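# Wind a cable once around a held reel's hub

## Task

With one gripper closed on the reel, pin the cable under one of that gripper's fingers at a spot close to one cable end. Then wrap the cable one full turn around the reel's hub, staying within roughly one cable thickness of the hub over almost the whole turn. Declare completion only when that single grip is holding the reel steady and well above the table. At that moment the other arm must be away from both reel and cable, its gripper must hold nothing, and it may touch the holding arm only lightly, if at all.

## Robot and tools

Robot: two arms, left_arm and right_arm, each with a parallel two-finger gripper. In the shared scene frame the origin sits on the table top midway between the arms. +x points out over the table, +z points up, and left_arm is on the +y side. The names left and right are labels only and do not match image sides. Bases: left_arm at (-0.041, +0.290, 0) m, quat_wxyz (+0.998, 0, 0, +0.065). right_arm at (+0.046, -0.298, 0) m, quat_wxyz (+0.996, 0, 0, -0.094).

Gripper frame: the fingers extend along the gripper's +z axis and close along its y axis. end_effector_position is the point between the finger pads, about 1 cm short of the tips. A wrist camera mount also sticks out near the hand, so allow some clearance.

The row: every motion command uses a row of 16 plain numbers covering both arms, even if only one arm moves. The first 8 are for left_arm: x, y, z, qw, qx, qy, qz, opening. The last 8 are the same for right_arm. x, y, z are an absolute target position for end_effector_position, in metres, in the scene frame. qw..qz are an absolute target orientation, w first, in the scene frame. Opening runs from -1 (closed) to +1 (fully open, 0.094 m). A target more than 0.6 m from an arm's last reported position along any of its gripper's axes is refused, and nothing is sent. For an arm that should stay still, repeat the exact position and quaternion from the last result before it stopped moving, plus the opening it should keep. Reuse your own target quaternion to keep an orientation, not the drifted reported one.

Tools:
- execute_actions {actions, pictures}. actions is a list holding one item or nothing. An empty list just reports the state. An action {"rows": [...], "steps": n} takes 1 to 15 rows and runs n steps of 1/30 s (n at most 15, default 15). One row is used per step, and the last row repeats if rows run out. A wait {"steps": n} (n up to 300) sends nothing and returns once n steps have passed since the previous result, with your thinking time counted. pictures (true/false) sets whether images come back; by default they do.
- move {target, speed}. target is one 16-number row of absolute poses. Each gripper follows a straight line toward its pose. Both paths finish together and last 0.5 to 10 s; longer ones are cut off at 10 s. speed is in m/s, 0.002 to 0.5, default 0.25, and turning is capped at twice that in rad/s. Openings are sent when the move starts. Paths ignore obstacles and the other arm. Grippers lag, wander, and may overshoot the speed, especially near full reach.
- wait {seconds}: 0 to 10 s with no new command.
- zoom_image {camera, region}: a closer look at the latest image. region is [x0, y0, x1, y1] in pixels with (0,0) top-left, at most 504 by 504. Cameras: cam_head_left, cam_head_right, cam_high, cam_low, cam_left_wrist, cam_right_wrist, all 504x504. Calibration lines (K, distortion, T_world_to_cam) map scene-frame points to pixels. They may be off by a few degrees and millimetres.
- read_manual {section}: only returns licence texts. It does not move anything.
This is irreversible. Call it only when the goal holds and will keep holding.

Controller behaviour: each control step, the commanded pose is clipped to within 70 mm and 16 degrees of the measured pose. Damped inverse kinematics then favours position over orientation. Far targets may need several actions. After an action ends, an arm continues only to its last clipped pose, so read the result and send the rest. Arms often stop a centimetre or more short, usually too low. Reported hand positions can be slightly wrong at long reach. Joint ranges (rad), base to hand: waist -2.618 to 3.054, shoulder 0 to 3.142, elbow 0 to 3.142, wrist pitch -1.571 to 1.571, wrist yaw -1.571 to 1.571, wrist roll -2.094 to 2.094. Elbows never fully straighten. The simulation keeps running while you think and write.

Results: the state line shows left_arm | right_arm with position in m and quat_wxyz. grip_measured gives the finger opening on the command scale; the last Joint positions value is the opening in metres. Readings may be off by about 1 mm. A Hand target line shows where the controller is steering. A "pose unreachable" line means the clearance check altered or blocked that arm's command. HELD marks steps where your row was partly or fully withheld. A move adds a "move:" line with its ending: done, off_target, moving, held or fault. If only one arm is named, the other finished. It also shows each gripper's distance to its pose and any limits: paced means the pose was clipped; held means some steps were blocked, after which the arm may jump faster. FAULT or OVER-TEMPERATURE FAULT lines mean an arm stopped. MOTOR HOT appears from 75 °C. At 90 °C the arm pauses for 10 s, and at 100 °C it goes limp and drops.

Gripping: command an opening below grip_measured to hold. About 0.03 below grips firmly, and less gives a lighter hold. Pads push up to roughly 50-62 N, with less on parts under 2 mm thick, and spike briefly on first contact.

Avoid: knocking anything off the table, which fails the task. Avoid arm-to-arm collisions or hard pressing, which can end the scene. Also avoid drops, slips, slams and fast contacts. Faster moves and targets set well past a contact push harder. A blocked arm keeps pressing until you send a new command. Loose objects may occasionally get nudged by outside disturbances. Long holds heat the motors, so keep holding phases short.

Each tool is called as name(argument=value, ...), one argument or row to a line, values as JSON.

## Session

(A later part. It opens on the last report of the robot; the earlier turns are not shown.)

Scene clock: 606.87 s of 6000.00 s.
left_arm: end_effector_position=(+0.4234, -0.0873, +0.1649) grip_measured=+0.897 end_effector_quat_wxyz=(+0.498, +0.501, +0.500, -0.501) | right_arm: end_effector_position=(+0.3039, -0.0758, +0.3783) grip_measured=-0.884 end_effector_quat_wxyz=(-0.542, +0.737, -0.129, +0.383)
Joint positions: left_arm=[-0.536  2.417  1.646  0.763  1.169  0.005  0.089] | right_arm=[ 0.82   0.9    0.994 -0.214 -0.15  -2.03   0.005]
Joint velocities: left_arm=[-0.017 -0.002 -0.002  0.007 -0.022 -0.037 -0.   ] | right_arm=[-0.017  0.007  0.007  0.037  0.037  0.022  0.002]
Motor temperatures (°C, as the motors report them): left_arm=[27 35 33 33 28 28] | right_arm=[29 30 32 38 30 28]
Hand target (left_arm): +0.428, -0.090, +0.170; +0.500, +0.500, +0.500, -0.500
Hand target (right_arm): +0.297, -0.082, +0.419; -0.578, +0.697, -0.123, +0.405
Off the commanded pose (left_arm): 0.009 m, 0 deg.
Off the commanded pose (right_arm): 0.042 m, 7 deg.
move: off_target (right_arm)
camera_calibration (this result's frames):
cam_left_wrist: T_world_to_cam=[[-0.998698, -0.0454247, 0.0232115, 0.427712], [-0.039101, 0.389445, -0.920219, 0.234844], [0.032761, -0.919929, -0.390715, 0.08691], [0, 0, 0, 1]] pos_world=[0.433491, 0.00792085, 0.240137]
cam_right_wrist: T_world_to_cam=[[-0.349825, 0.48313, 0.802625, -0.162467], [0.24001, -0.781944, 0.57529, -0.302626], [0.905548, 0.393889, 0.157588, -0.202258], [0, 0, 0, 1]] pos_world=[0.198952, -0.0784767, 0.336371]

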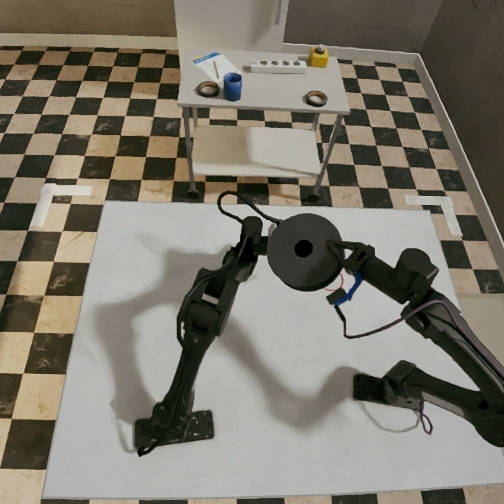

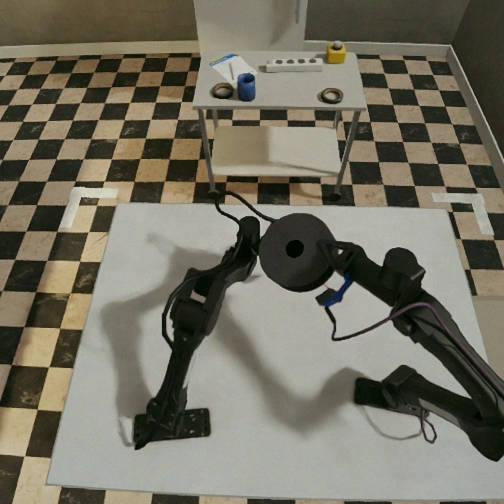

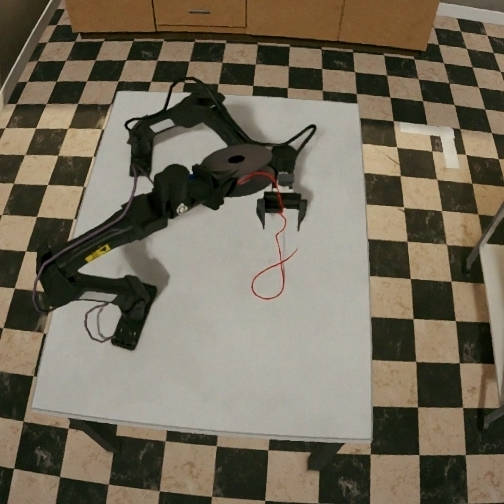

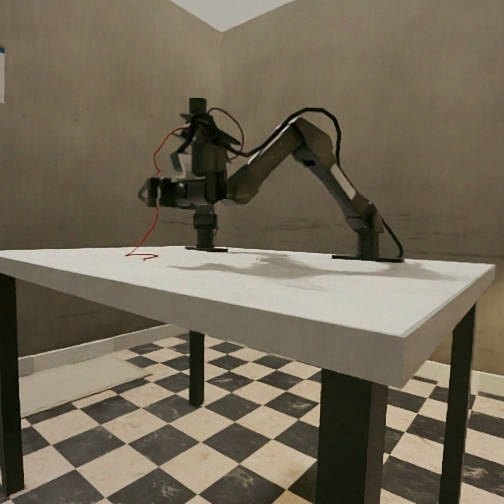

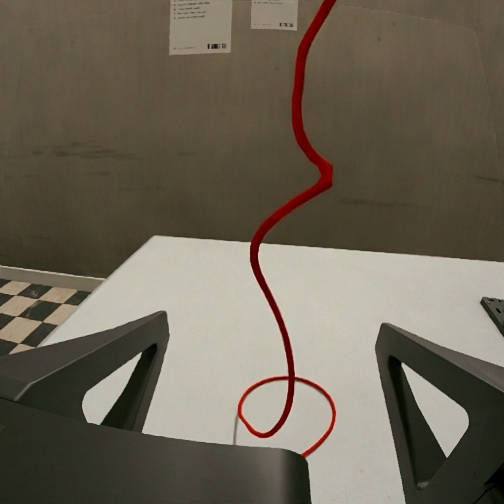

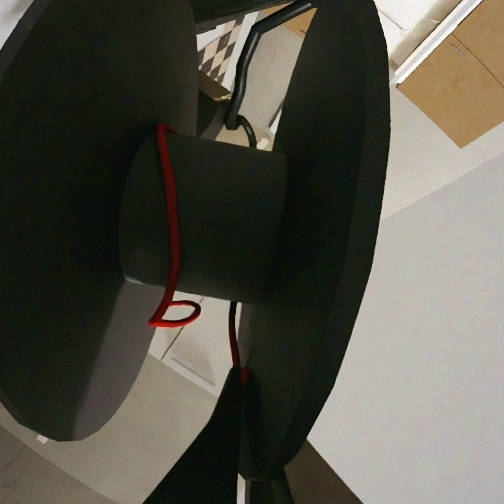

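move(
  target=[0.425,-0.125,0.17,0.5,0.5,0.5,-0.5,0.5,0.30,-0.08,0.42,0.579,-0.697,0.123,-0.405,-0.94],
  speed=0.1,
)

move(
  target=[0.425,-0.125,0.17,0.5,0.5,0.5,-0.5,-0.985,0.30,-0.08,0.42,0.579,-0.697,0.123,-0.405,-0.94],
)

Scene clock: 611.13 s of 6000.00 s.
left_arm: end_effector_position=(+0.4207, -0.1207, +0.1653) grip_measured=+0.503 end_effector_quat_wxyz=(+0.499, +0.501, +0.500, -0.500) | right_arm: end_effector_position=(+0.3038, -0.0758, +0.3782) grip_measured=-0.884 end_effector_quat_wxyz=(-0.542, +0.737, -0.129, +0.383)
Joint positions: left_arm=[-0.598  2.457  1.723  0.729  1.105  0.004  0.071] | right_arm=[ 0.82   0.9    0.994 -0.215 -0.15  -2.03   0.005]
Joint velocities: left_arm=[-0.017 -0.012 -0.002  0.037  0.037 -0.022  0.   ] | right_arm=[ 0.007  0.007 -0.007  0.066 -0.007 -0.066 -0.001]
Motor temperatures (°C, as the motors report them): left_arm=[27 36 33 33 28 28] | right_arm=[29 30 32 38 30 28]
Hand target (left_arm): +0.424, -0.125, +0.170; +0.500, +0.500, +0.500, -0.500
Hand target (right_arm): +0.297, -0.082, +0.419; -0.578, +0.697, -0.123, +0.406
Off the commanded pose (left_arm): 0.008 m, 0 deg.
Off the commanded pose (right_arm): 0.042 m, 7 deg.
move: off_target (right_arm)
camera_calibration (this result's frames):
cam_left_wrist: T_world_to_cam=[[-0.998643, -0.0473165, 0.0217666, 0.423476], [-0.0384858, 0.388808, -0.920514, 0.247873], [0.0350925, -0.920103, -0.390102, 0.0552846], [0, 0, 0, 1]] pos_world=[0.4305, -0.0254703, 0.24052]
cam_right_wrist: T_world_to_cam=[[-0.349567, 0.483691, 0.8024, -0.162268], [0.240247, -0.781519, 0.575768, -0.302745], [0.905585, 0.394044, 0.156988, -0.201979], [0, 0, 0, 1]] pos_world=[0.198919, -0.0785251, 0.336223]

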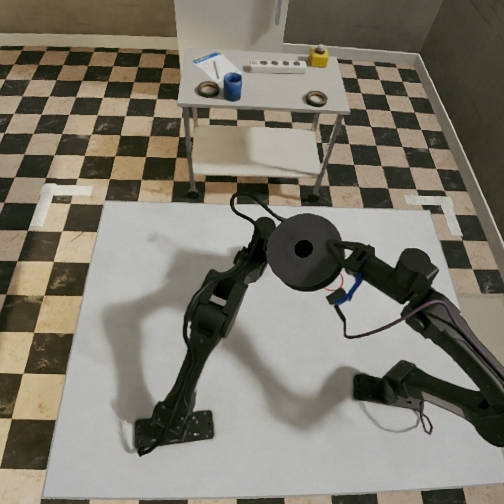

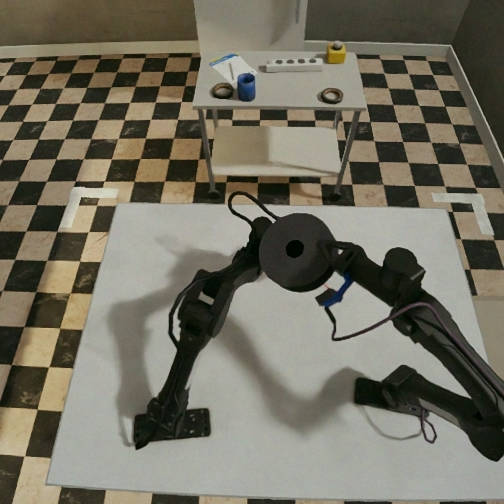

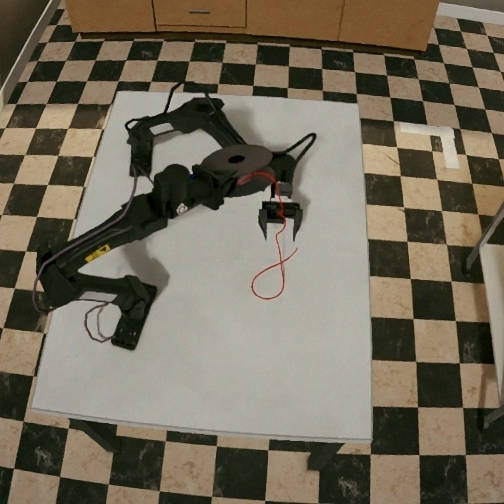

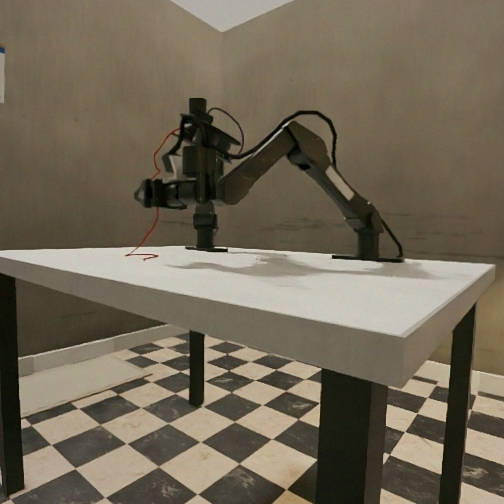

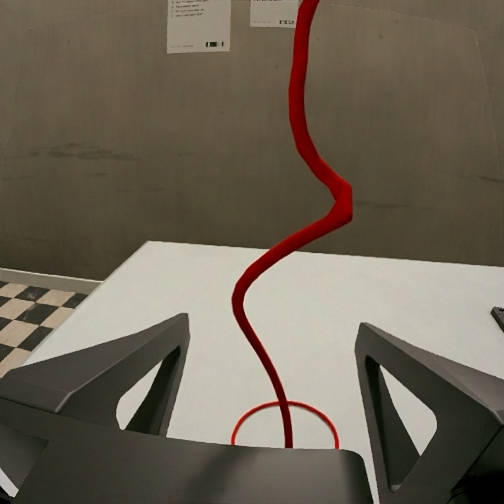

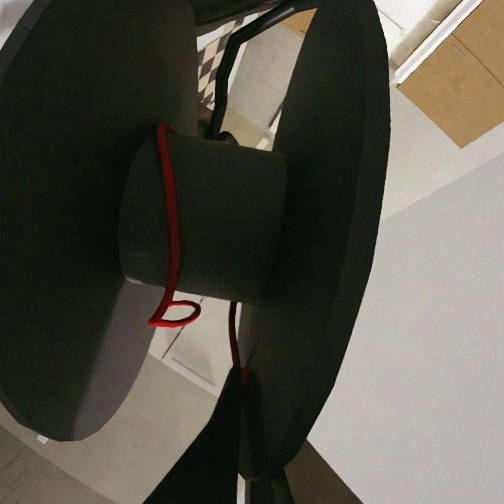

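Scene clock: 611.87 s of 6000.00 s.
left_arm: end_effector_position=(+0.4209, -0.1207, +0.1646) grip_measured=-0.963 end_effector_quat_wxyz=(+0.497, +0.500, +0.502, -0.500) | right_arm: end_effector_position=(+0.3038, -0.0758, +0.3780) grip_measured=-0.884 end_effector_quat_wxyz=(-0.542, +0.737, -0.129, +0.382)
Joint positions: left_arm=[-0.598  2.457  1.723  0.724  1.104  0.004  0.002] | right_arm=[ 0.82   0.9    0.994 -0.216 -0.151 -2.03   0.005]
Joint velocities: left_arm=[-0.007  0.007 -0.012 -0.007 -0.037 -0.037  0.   ] | right_arm=[ 0.007 -0.002 -0.002  0.022  0.022 -0.022 -0.001]
Motor temperatures (°C, as the motors report them): left_arm=[27 36 33 33 28 28] | right_arm=[29 30 32 39 30 28]
Hand target (left_arm): +0.425, -0.125, +0.170; +0.500, +0.500, +0.500, -0.500
Hand target (right_arm): +0.297, -0.082, +0.419; -0.578, +0.697, -0.123, +0.405
Off the commanded pose (left_arm): 0.008 m, 0 deg.
Off the commanded pose (right_arm): 0.042 m, 7 deg.
move: off_target (right_arm)
camera_calibration (this result's frames):
cam_left_wrist: T_world_to_cam=[[-0.998509, -0.0481276, 0.0257445, 0.422812], [-0.0425392, 0.390683, -0.919542, 0.249014], [0.0341974, -0.919266, -0.392148, 0.0558277], [0, 0, 0, 1]] pos_world=[0.430866, -0.0256162, 0.239987]
cam_right_wrist: T_world_to_cam=[[-0.349234, 0.48389, 0.802425, -0.162254], [0.240913, -0.781191, 0.575936, -0.302836], [0.905537, 0.394451, 0.156243, -0.201576], [0, 0, 0, 1]] pos_world=[0.198827, -0.0785473, 0.336106]

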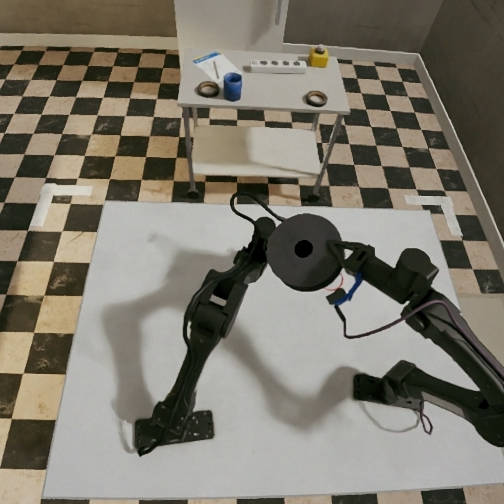

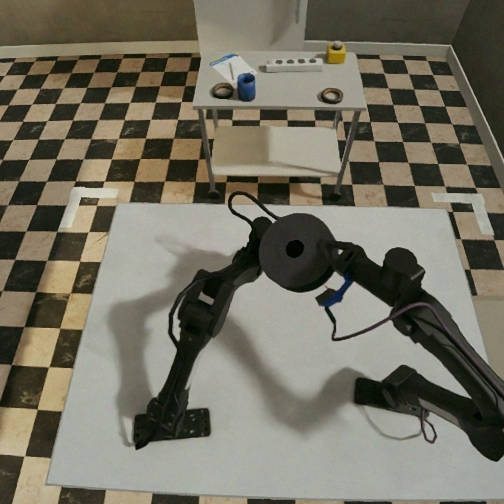

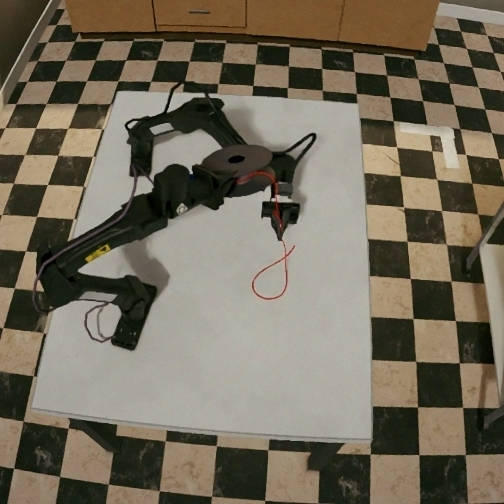

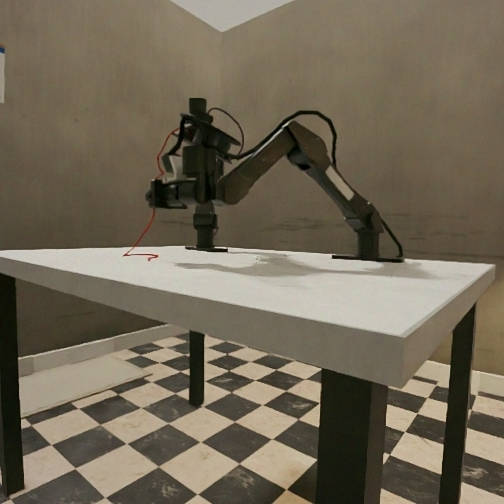

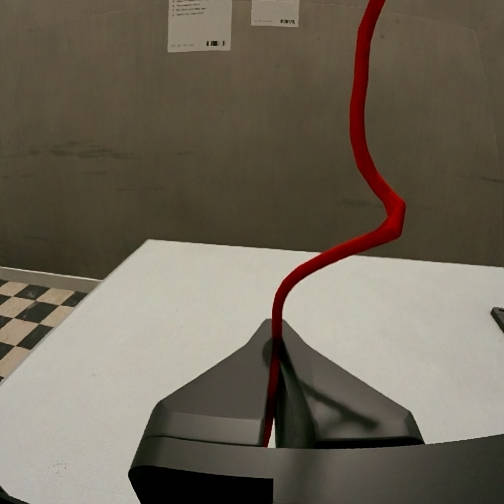

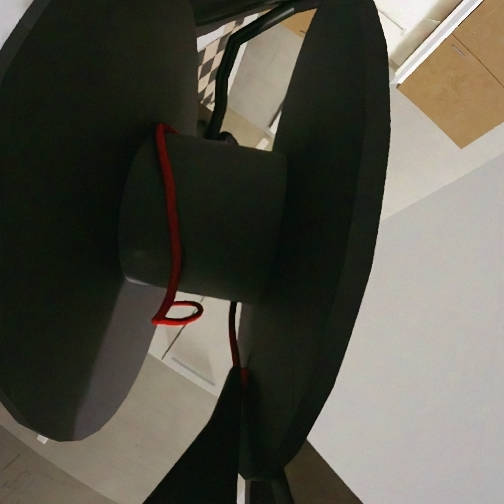

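move(
  target=[0.45,-0.11,0.22,0.5,0.5,0.5,-0.5,-0.985,0.24,-0.2,0.43,0.579,-0.697,0.123,-0.405,-0.94],
  speed=0.07,
)

move(
  target=[0.45,-0.06,0.32,0.5,0.5,0.5,-0.5,-0.985,0.24,-0.22,0.43,0.579,-0.697,0.123,-0.405,-0.94],
  speed=0.07,
)

Scene clock: 619.67 s of 6000.00 s.
left_arm: end_effector_position=(+0.4444, -0.1144, +0.2100) grip_measured=-0.963 end_effector_quat_wxyz=(+0.495, +0.501, +0.502, -0.502) | right_arm: end_effector_position=(+0.2494, -0.2007, +0.4103) grip_measured=-0.884 end_effector_quat_wxyz=(-0.567, +0.709, -0.138, +0.395)
Joint positions: left_arm=[-0.567  2.457  1.919  0.525  1.139  0.002  0.002] | right_arm=[-0.164  0.634  1.032 -0.501 -1.121 -2.079  0.005]
Joint velocities: left_arm=[-0.017 -0.012  0.012 -0.022  0.037 -0.022 -0.   ] | right_arm=[-0.012 -0.022 -0.022 -0.022 -0.037  0.007 -0.002]
Motor temperatures (°C, as the motors report them): left_arm=[27 37 33 34 28 28] | right_arm=[29 30 32 39 30 28]
Hand target (left_arm): +0.450, -0.110, +0.220; +0.500, +0.500, +0.500, -0.500
Hand target (right_arm): +0.238, -0.196, +0.425; -0.569, +0.704, -0.118, +0.408
Off the commanded pose (left_arm): 0.012 m, 1 deg.
Off the commanded pose (right_arm): 0.022 m, 3 deg.
move: off_target (left_arm, right_arm)
camera_calibration (this result's frames):
cam_left_wrist: T_world_to_cam=[[-0.99856, -0.0443528, 0.0301734, 0.444976], [-0.0451642, 0.391617, -0.919019, 0.290391], [0.0289446, -0.919059, -0.393056, 0.0811481], [0, 0, 0, 1]] pos_world=[0.455102, -0.0194062, 0.285344]
cam_right_wrist: T_world_to_cam=[[-0.373013, 0.431371, 0.82145, -0.159116], [0.20866, -0.823668, 0.527287, -0.386518], [0.904059, 0.368089, 0.217229, -0.138031], [0, 0, 0, 1]] pos_world=[0.146086, -0.198917, 0.364496]

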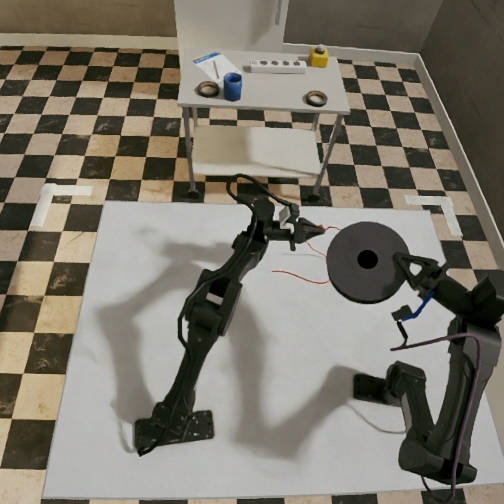

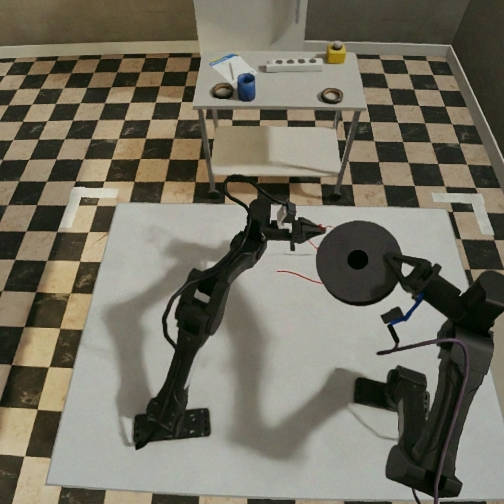

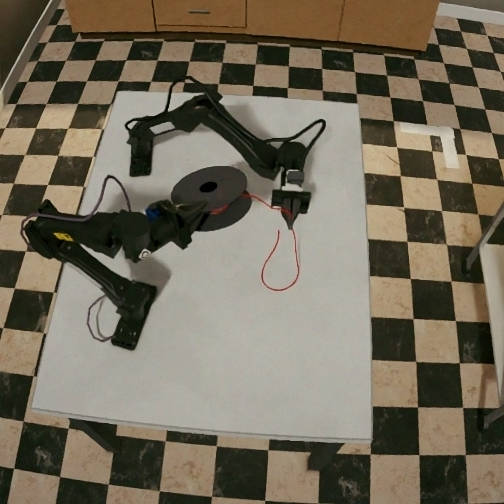

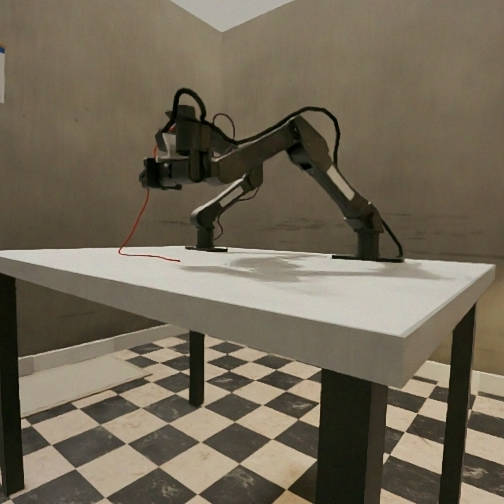

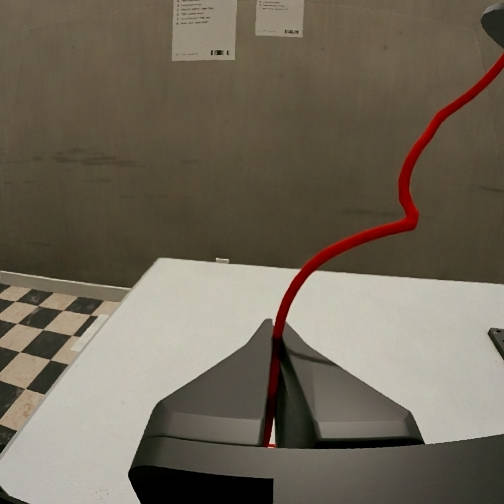

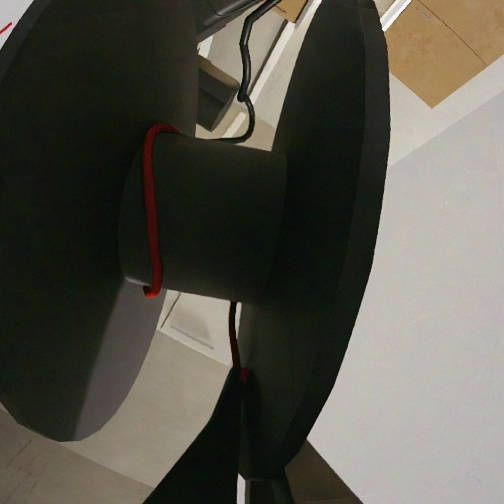

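Scene clock: 622.00 s of 6000.00 s.
left_arm: end_effector_position=(+0.4530, -0.0661, +0.2946) grip_measured=-0.963 end_effector_quat_wxyz=(+0.486, +0.494, +0.512, -0.508) | right_arm: end_effector_position=(+0.2426, -0.2199, +0.4195) grip_measured=-0.884 end_effector_quat_wxyz=(-0.573, +0.701, -0.127, +0.405)
Joint positions: left_arm=[-0.477  2.336  2.058  0.24   1.227 -0.005  0.002] | right_arm=[-0.417  0.651  1.046 -0.478 -1.381 -2.088  0.005]
Joint velocities: left_arm=[ 0.002 -0.017  0.017  0.022 -0.007 -0.066 -0.001] | right_arm=[ 0.022 -0.007 -0.002  0.007  0.037  0.007 -0.001]
Motor temperatures (°C, as the motors report them): left_arm=[27 38 33 34 28 28] | right_arm=[29 30 32 38 30 28]
Hand target (left_arm): +0.450, -0.060, +0.320; +0.500, +0.500, +0.500, -0.500
Hand target (right_arm): +0.240, -0.219, +0.428; -0.576, +0.700, -0.123, +0.404
Off the commanded pose (left_arm): 0.026 m, 2 deg.
Off the commanded pose (right_arm): 0.011 m, 1 deg.
move: off_target (left_arm, right_arm)
camera_calibration (this result's frames):
cam_left_wrist: T_world_to_cam=[[-0.997, -0.0470772, 0.0614322, 0.443021], [-0.0751418, 0.398593, -0.914045, 0.362208], [0.0185442, -0.915919, -0.400934, 0.165795], [0, 0, 0, 1]] pos_world=[0.465835, 0.0283377, 0.370332]
cam_right_wrist: T_world_to_cam=[[-0.403178, 0.423663, 0.811146, -0.151021], [0.196226, -0.82574, 0.528819, -0.403795], [0.893836, 0.372376, 0.249787, -0.137102], [0, 0, 0, 1]] pos_world=[0.140893, -0.218394, 0.370281]

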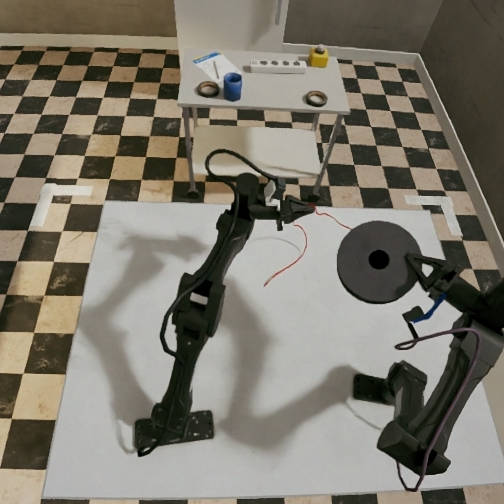

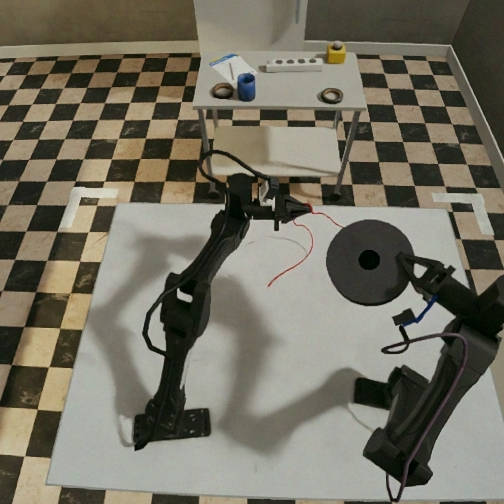

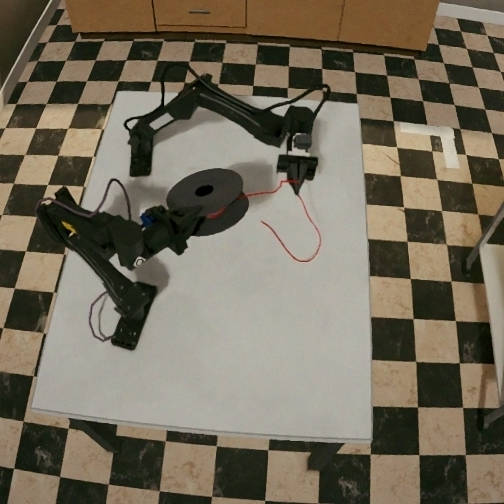

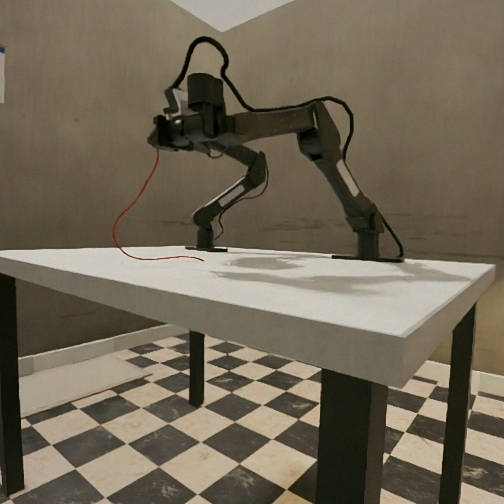

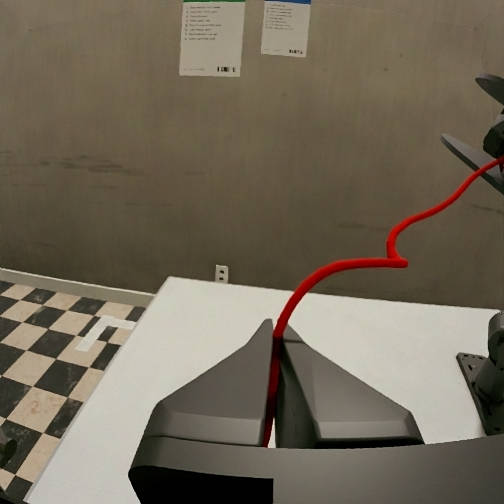

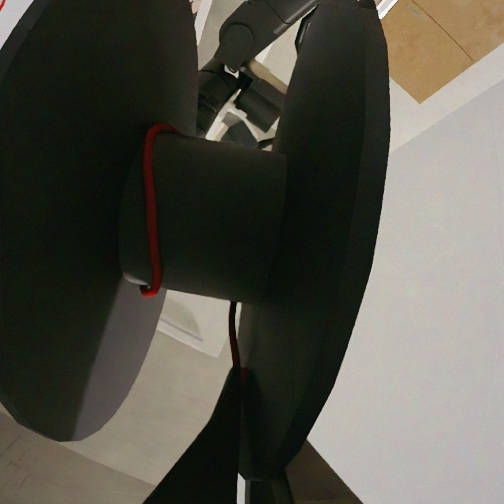

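move(
  target=[0.39,0.055,0.34,0.5,0.5,0.5,-0.5,-0.985,0.24,-0.22,0.43,0.579,-0.697,0.123,-0.405,-0.94],
  speed=0.07,
)

move(
  target=[0.37,0.0,0.33,0.5,0.5,0.5,-0.5,-0.985,0.36,-0.2,0.42,0.38,-0.596,0.38,-0.596,-0.94],
  speed=0.07,
)

Scene clock: 627.50 s of 6000.00 s.
left_arm: end_effector_position=(+0.3888, +0.0427, +0.3356) grip_measured=-0.963 end_effector_quat_wxyz=(+0.486, +0.508, +0.493, -0.512) | right_arm: end_effector_position=(+0.2383, -0.2161, +0.4236) grip_measured=-0.884 end_effector_quat_wxyz=(-0.583, +0.700, -0.117, +0.396)
Joint positions: left_arm=[-0.289  1.963  1.624  0.318  1.453  0.01   0.002] | right_arm=[-0.422  0.651  1.046 -0.441 -1.42  -2.048  0.005]
Joint velocities: left_arm=[ 0.002  0.007 -0.032 -0.022  0.022  0.022  0.001] | right_arm=[-0.012 -0.002 -0.012  0.081  0.022  0.007 -0.   ]
Motor temperatures (°C, as the motors report them): left_arm=[27 39 33 34 28 28] | right_arm=[29 30 32 37 30 28]
Hand target (left_arm): +0.393, +0.056, +0.341; +0.500, +0.500, +0.500, -0.500
Hand target (right_arm): +0.240, -0.220, +0.430; -0.578, +0.698, -0.123, +0.405
Off the commanded pose (left_arm): 0.013 m, 2 deg.
Off the commanded pose (right_arm): 0.008 m, 1 deg.
move: off_target (left_arm)
camera_calibration (this result's frames):
cam_left_wrist: T_world_to_cam=[[-0.999442, -0.00807441, 0.0324214, 0.390666], [-0.0329986, 0.390672, -0.919938, 0.337444], [-0.00523816, -0.920495, -0.39072, 0.289118], [0, 0, 0, 1]] pos_world=[0.403097, 0.137456, 0.410726]
cam_right_wrist: T_world_to_cam=[[-0.419392, 0.402388, 0.813753, -0.159536], [0.222231, -0.823614, 0.521798, -0.404785], [0.880184, 0.399679, 0.255994, -0.12914], [0, 0, 0, 1]] pos_world=[0.136715, -0.217577, 0.374098]

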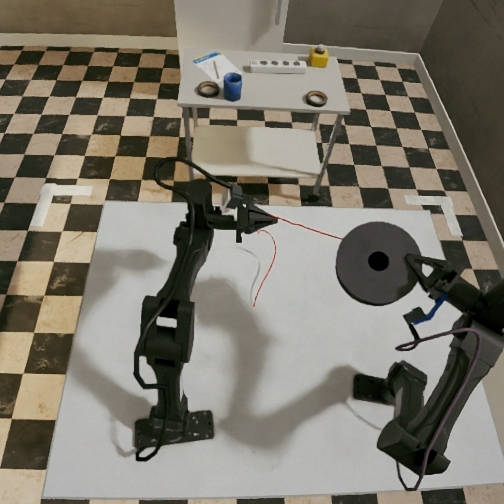

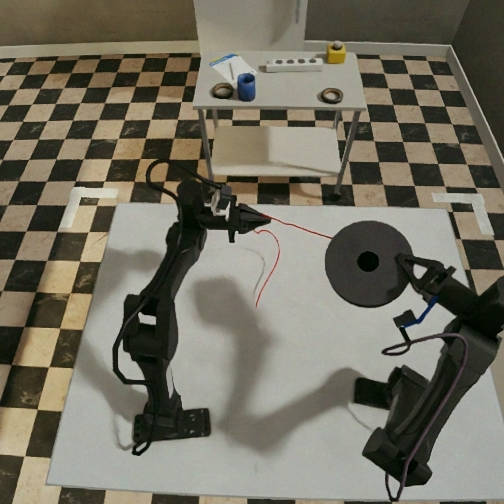

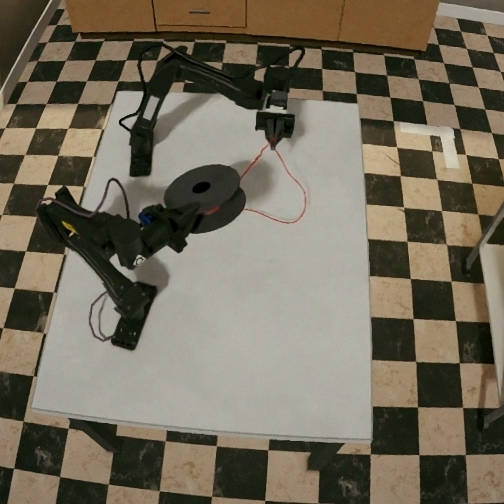

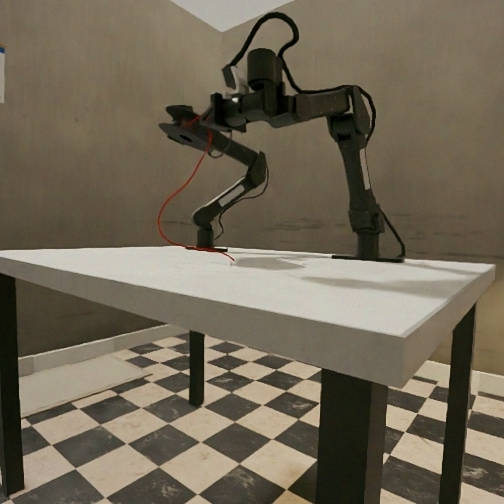

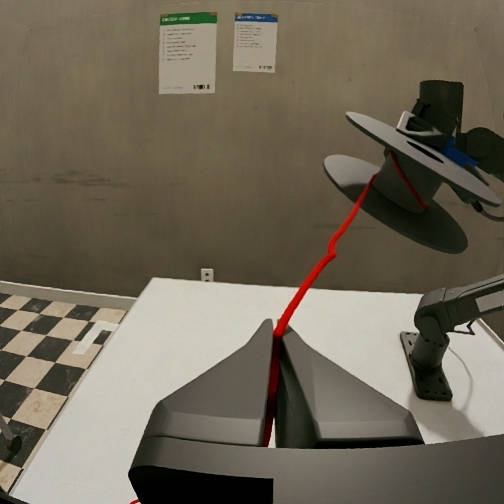

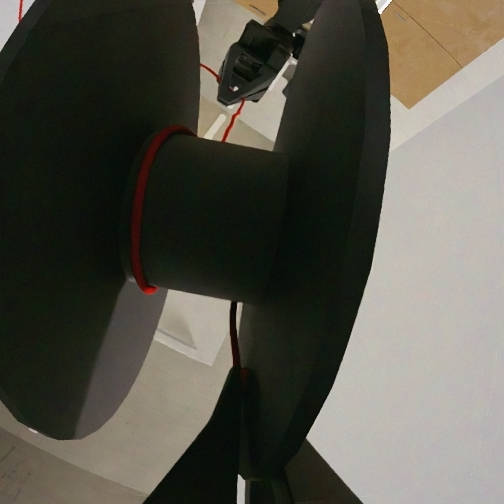

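Scene clock: 633.73 s of 6000.00 s.
left_arm: end_effector_position=(+0.3780, +0.0020, +0.3196) grip_measured=-0.963 end_effector_quat_wxyz=(+0.493, +0.495, +0.509, -0.502) | right_arm: end_effector_position=(+0.3600, -0.2037, +0.3938) grip_measured=-0.884 end_effector_quat_wxyz=(-0.355, +0.632, -0.380, +0.574)
Joint positions: left_arm=[-0.389  1.931  1.522  0.376  1.307  0.009  0.002] | right_arm=[ 0.778  0.913  1.036 -0.229  0.574 -1.989  0.005]
Joint velocities: left_arm=[-0.017 -0.002  0.007 -0.051 -0.051  0.007 -0.   ] | right_arm=[ 0.007 -0.022  0.007 -0.022  0.007 -0.051 -0.001]
Motor temperatures (°C, as the motors report them): left_arm=[27 39 33 34 28 28] | right_arm=[29 30 32 38 30 28]
Hand target (left_arm): +0.369, -0.000, +0.330; +0.500, +0.500, +0.500, -0.500
Hand target (right_arm): +0.357, -0.206, +0.424; -0.387, +0.595, -0.390, +0.587
Off the commanded pose (left_arm): 0.013 m, 1 deg.
Off the commanded pose (right_arm): 0.026 m, 6 deg.
move: off_target (left_arm, right_arm)
camera_calibration (this result's frames):
cam_left_wrist: T_world_to_cam=[[-0.997543, -0.0547455, 0.0437129, 0.375847], [-0.0618127, 0.39414, -0.916969, 0.34818], [0.0329709, -0.917418, -0.396556, 0.232698], [0, 0, 0, 1]] pos_world=[0.388773, 0.0968257, 0.395118]
cam_right_wrist: T_world_to_cam=[[0.0584792, 0.618326, 0.783743, -0.205398], [-0.386946, -0.709672, 0.588761, -0.189904], [0.920246, -0.337696, 0.197758, -0.375336], [0, 0, 0, 1]] pos_world=[0.28393, -0.134516, 0.347013]

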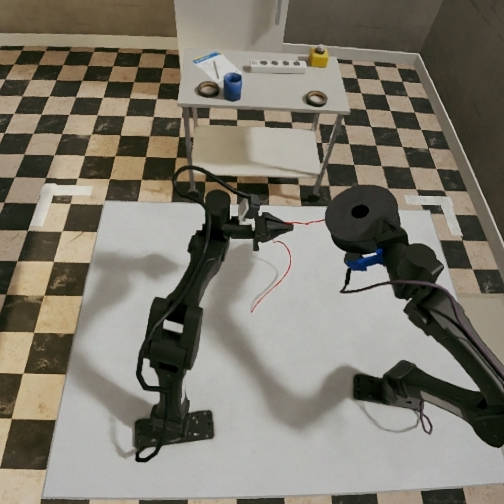

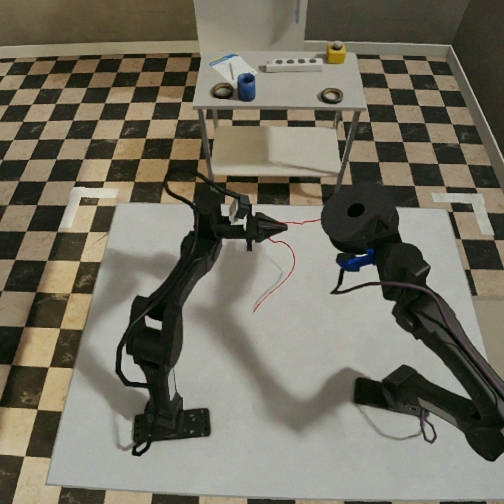

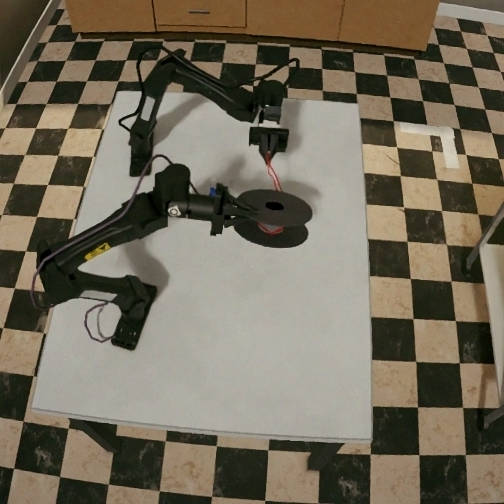

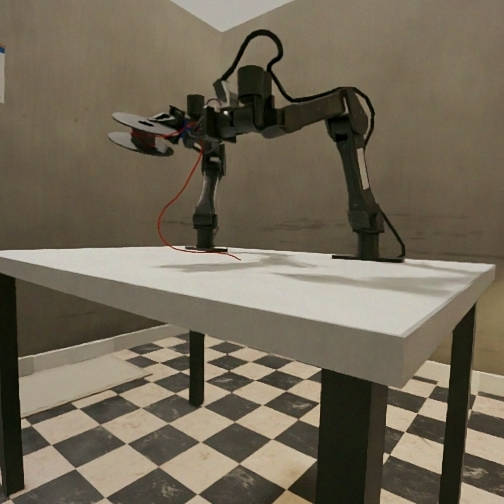

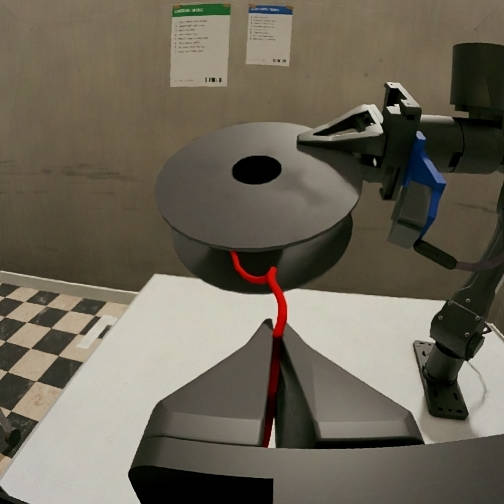

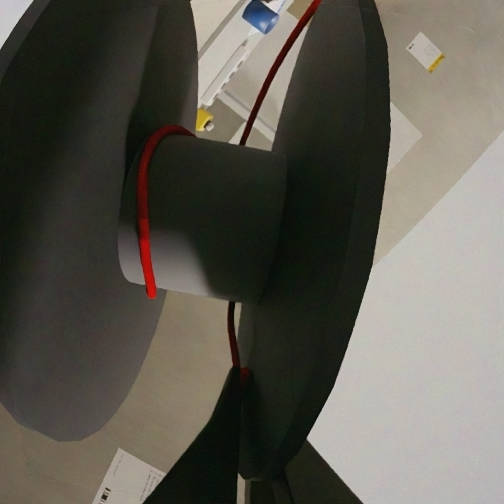

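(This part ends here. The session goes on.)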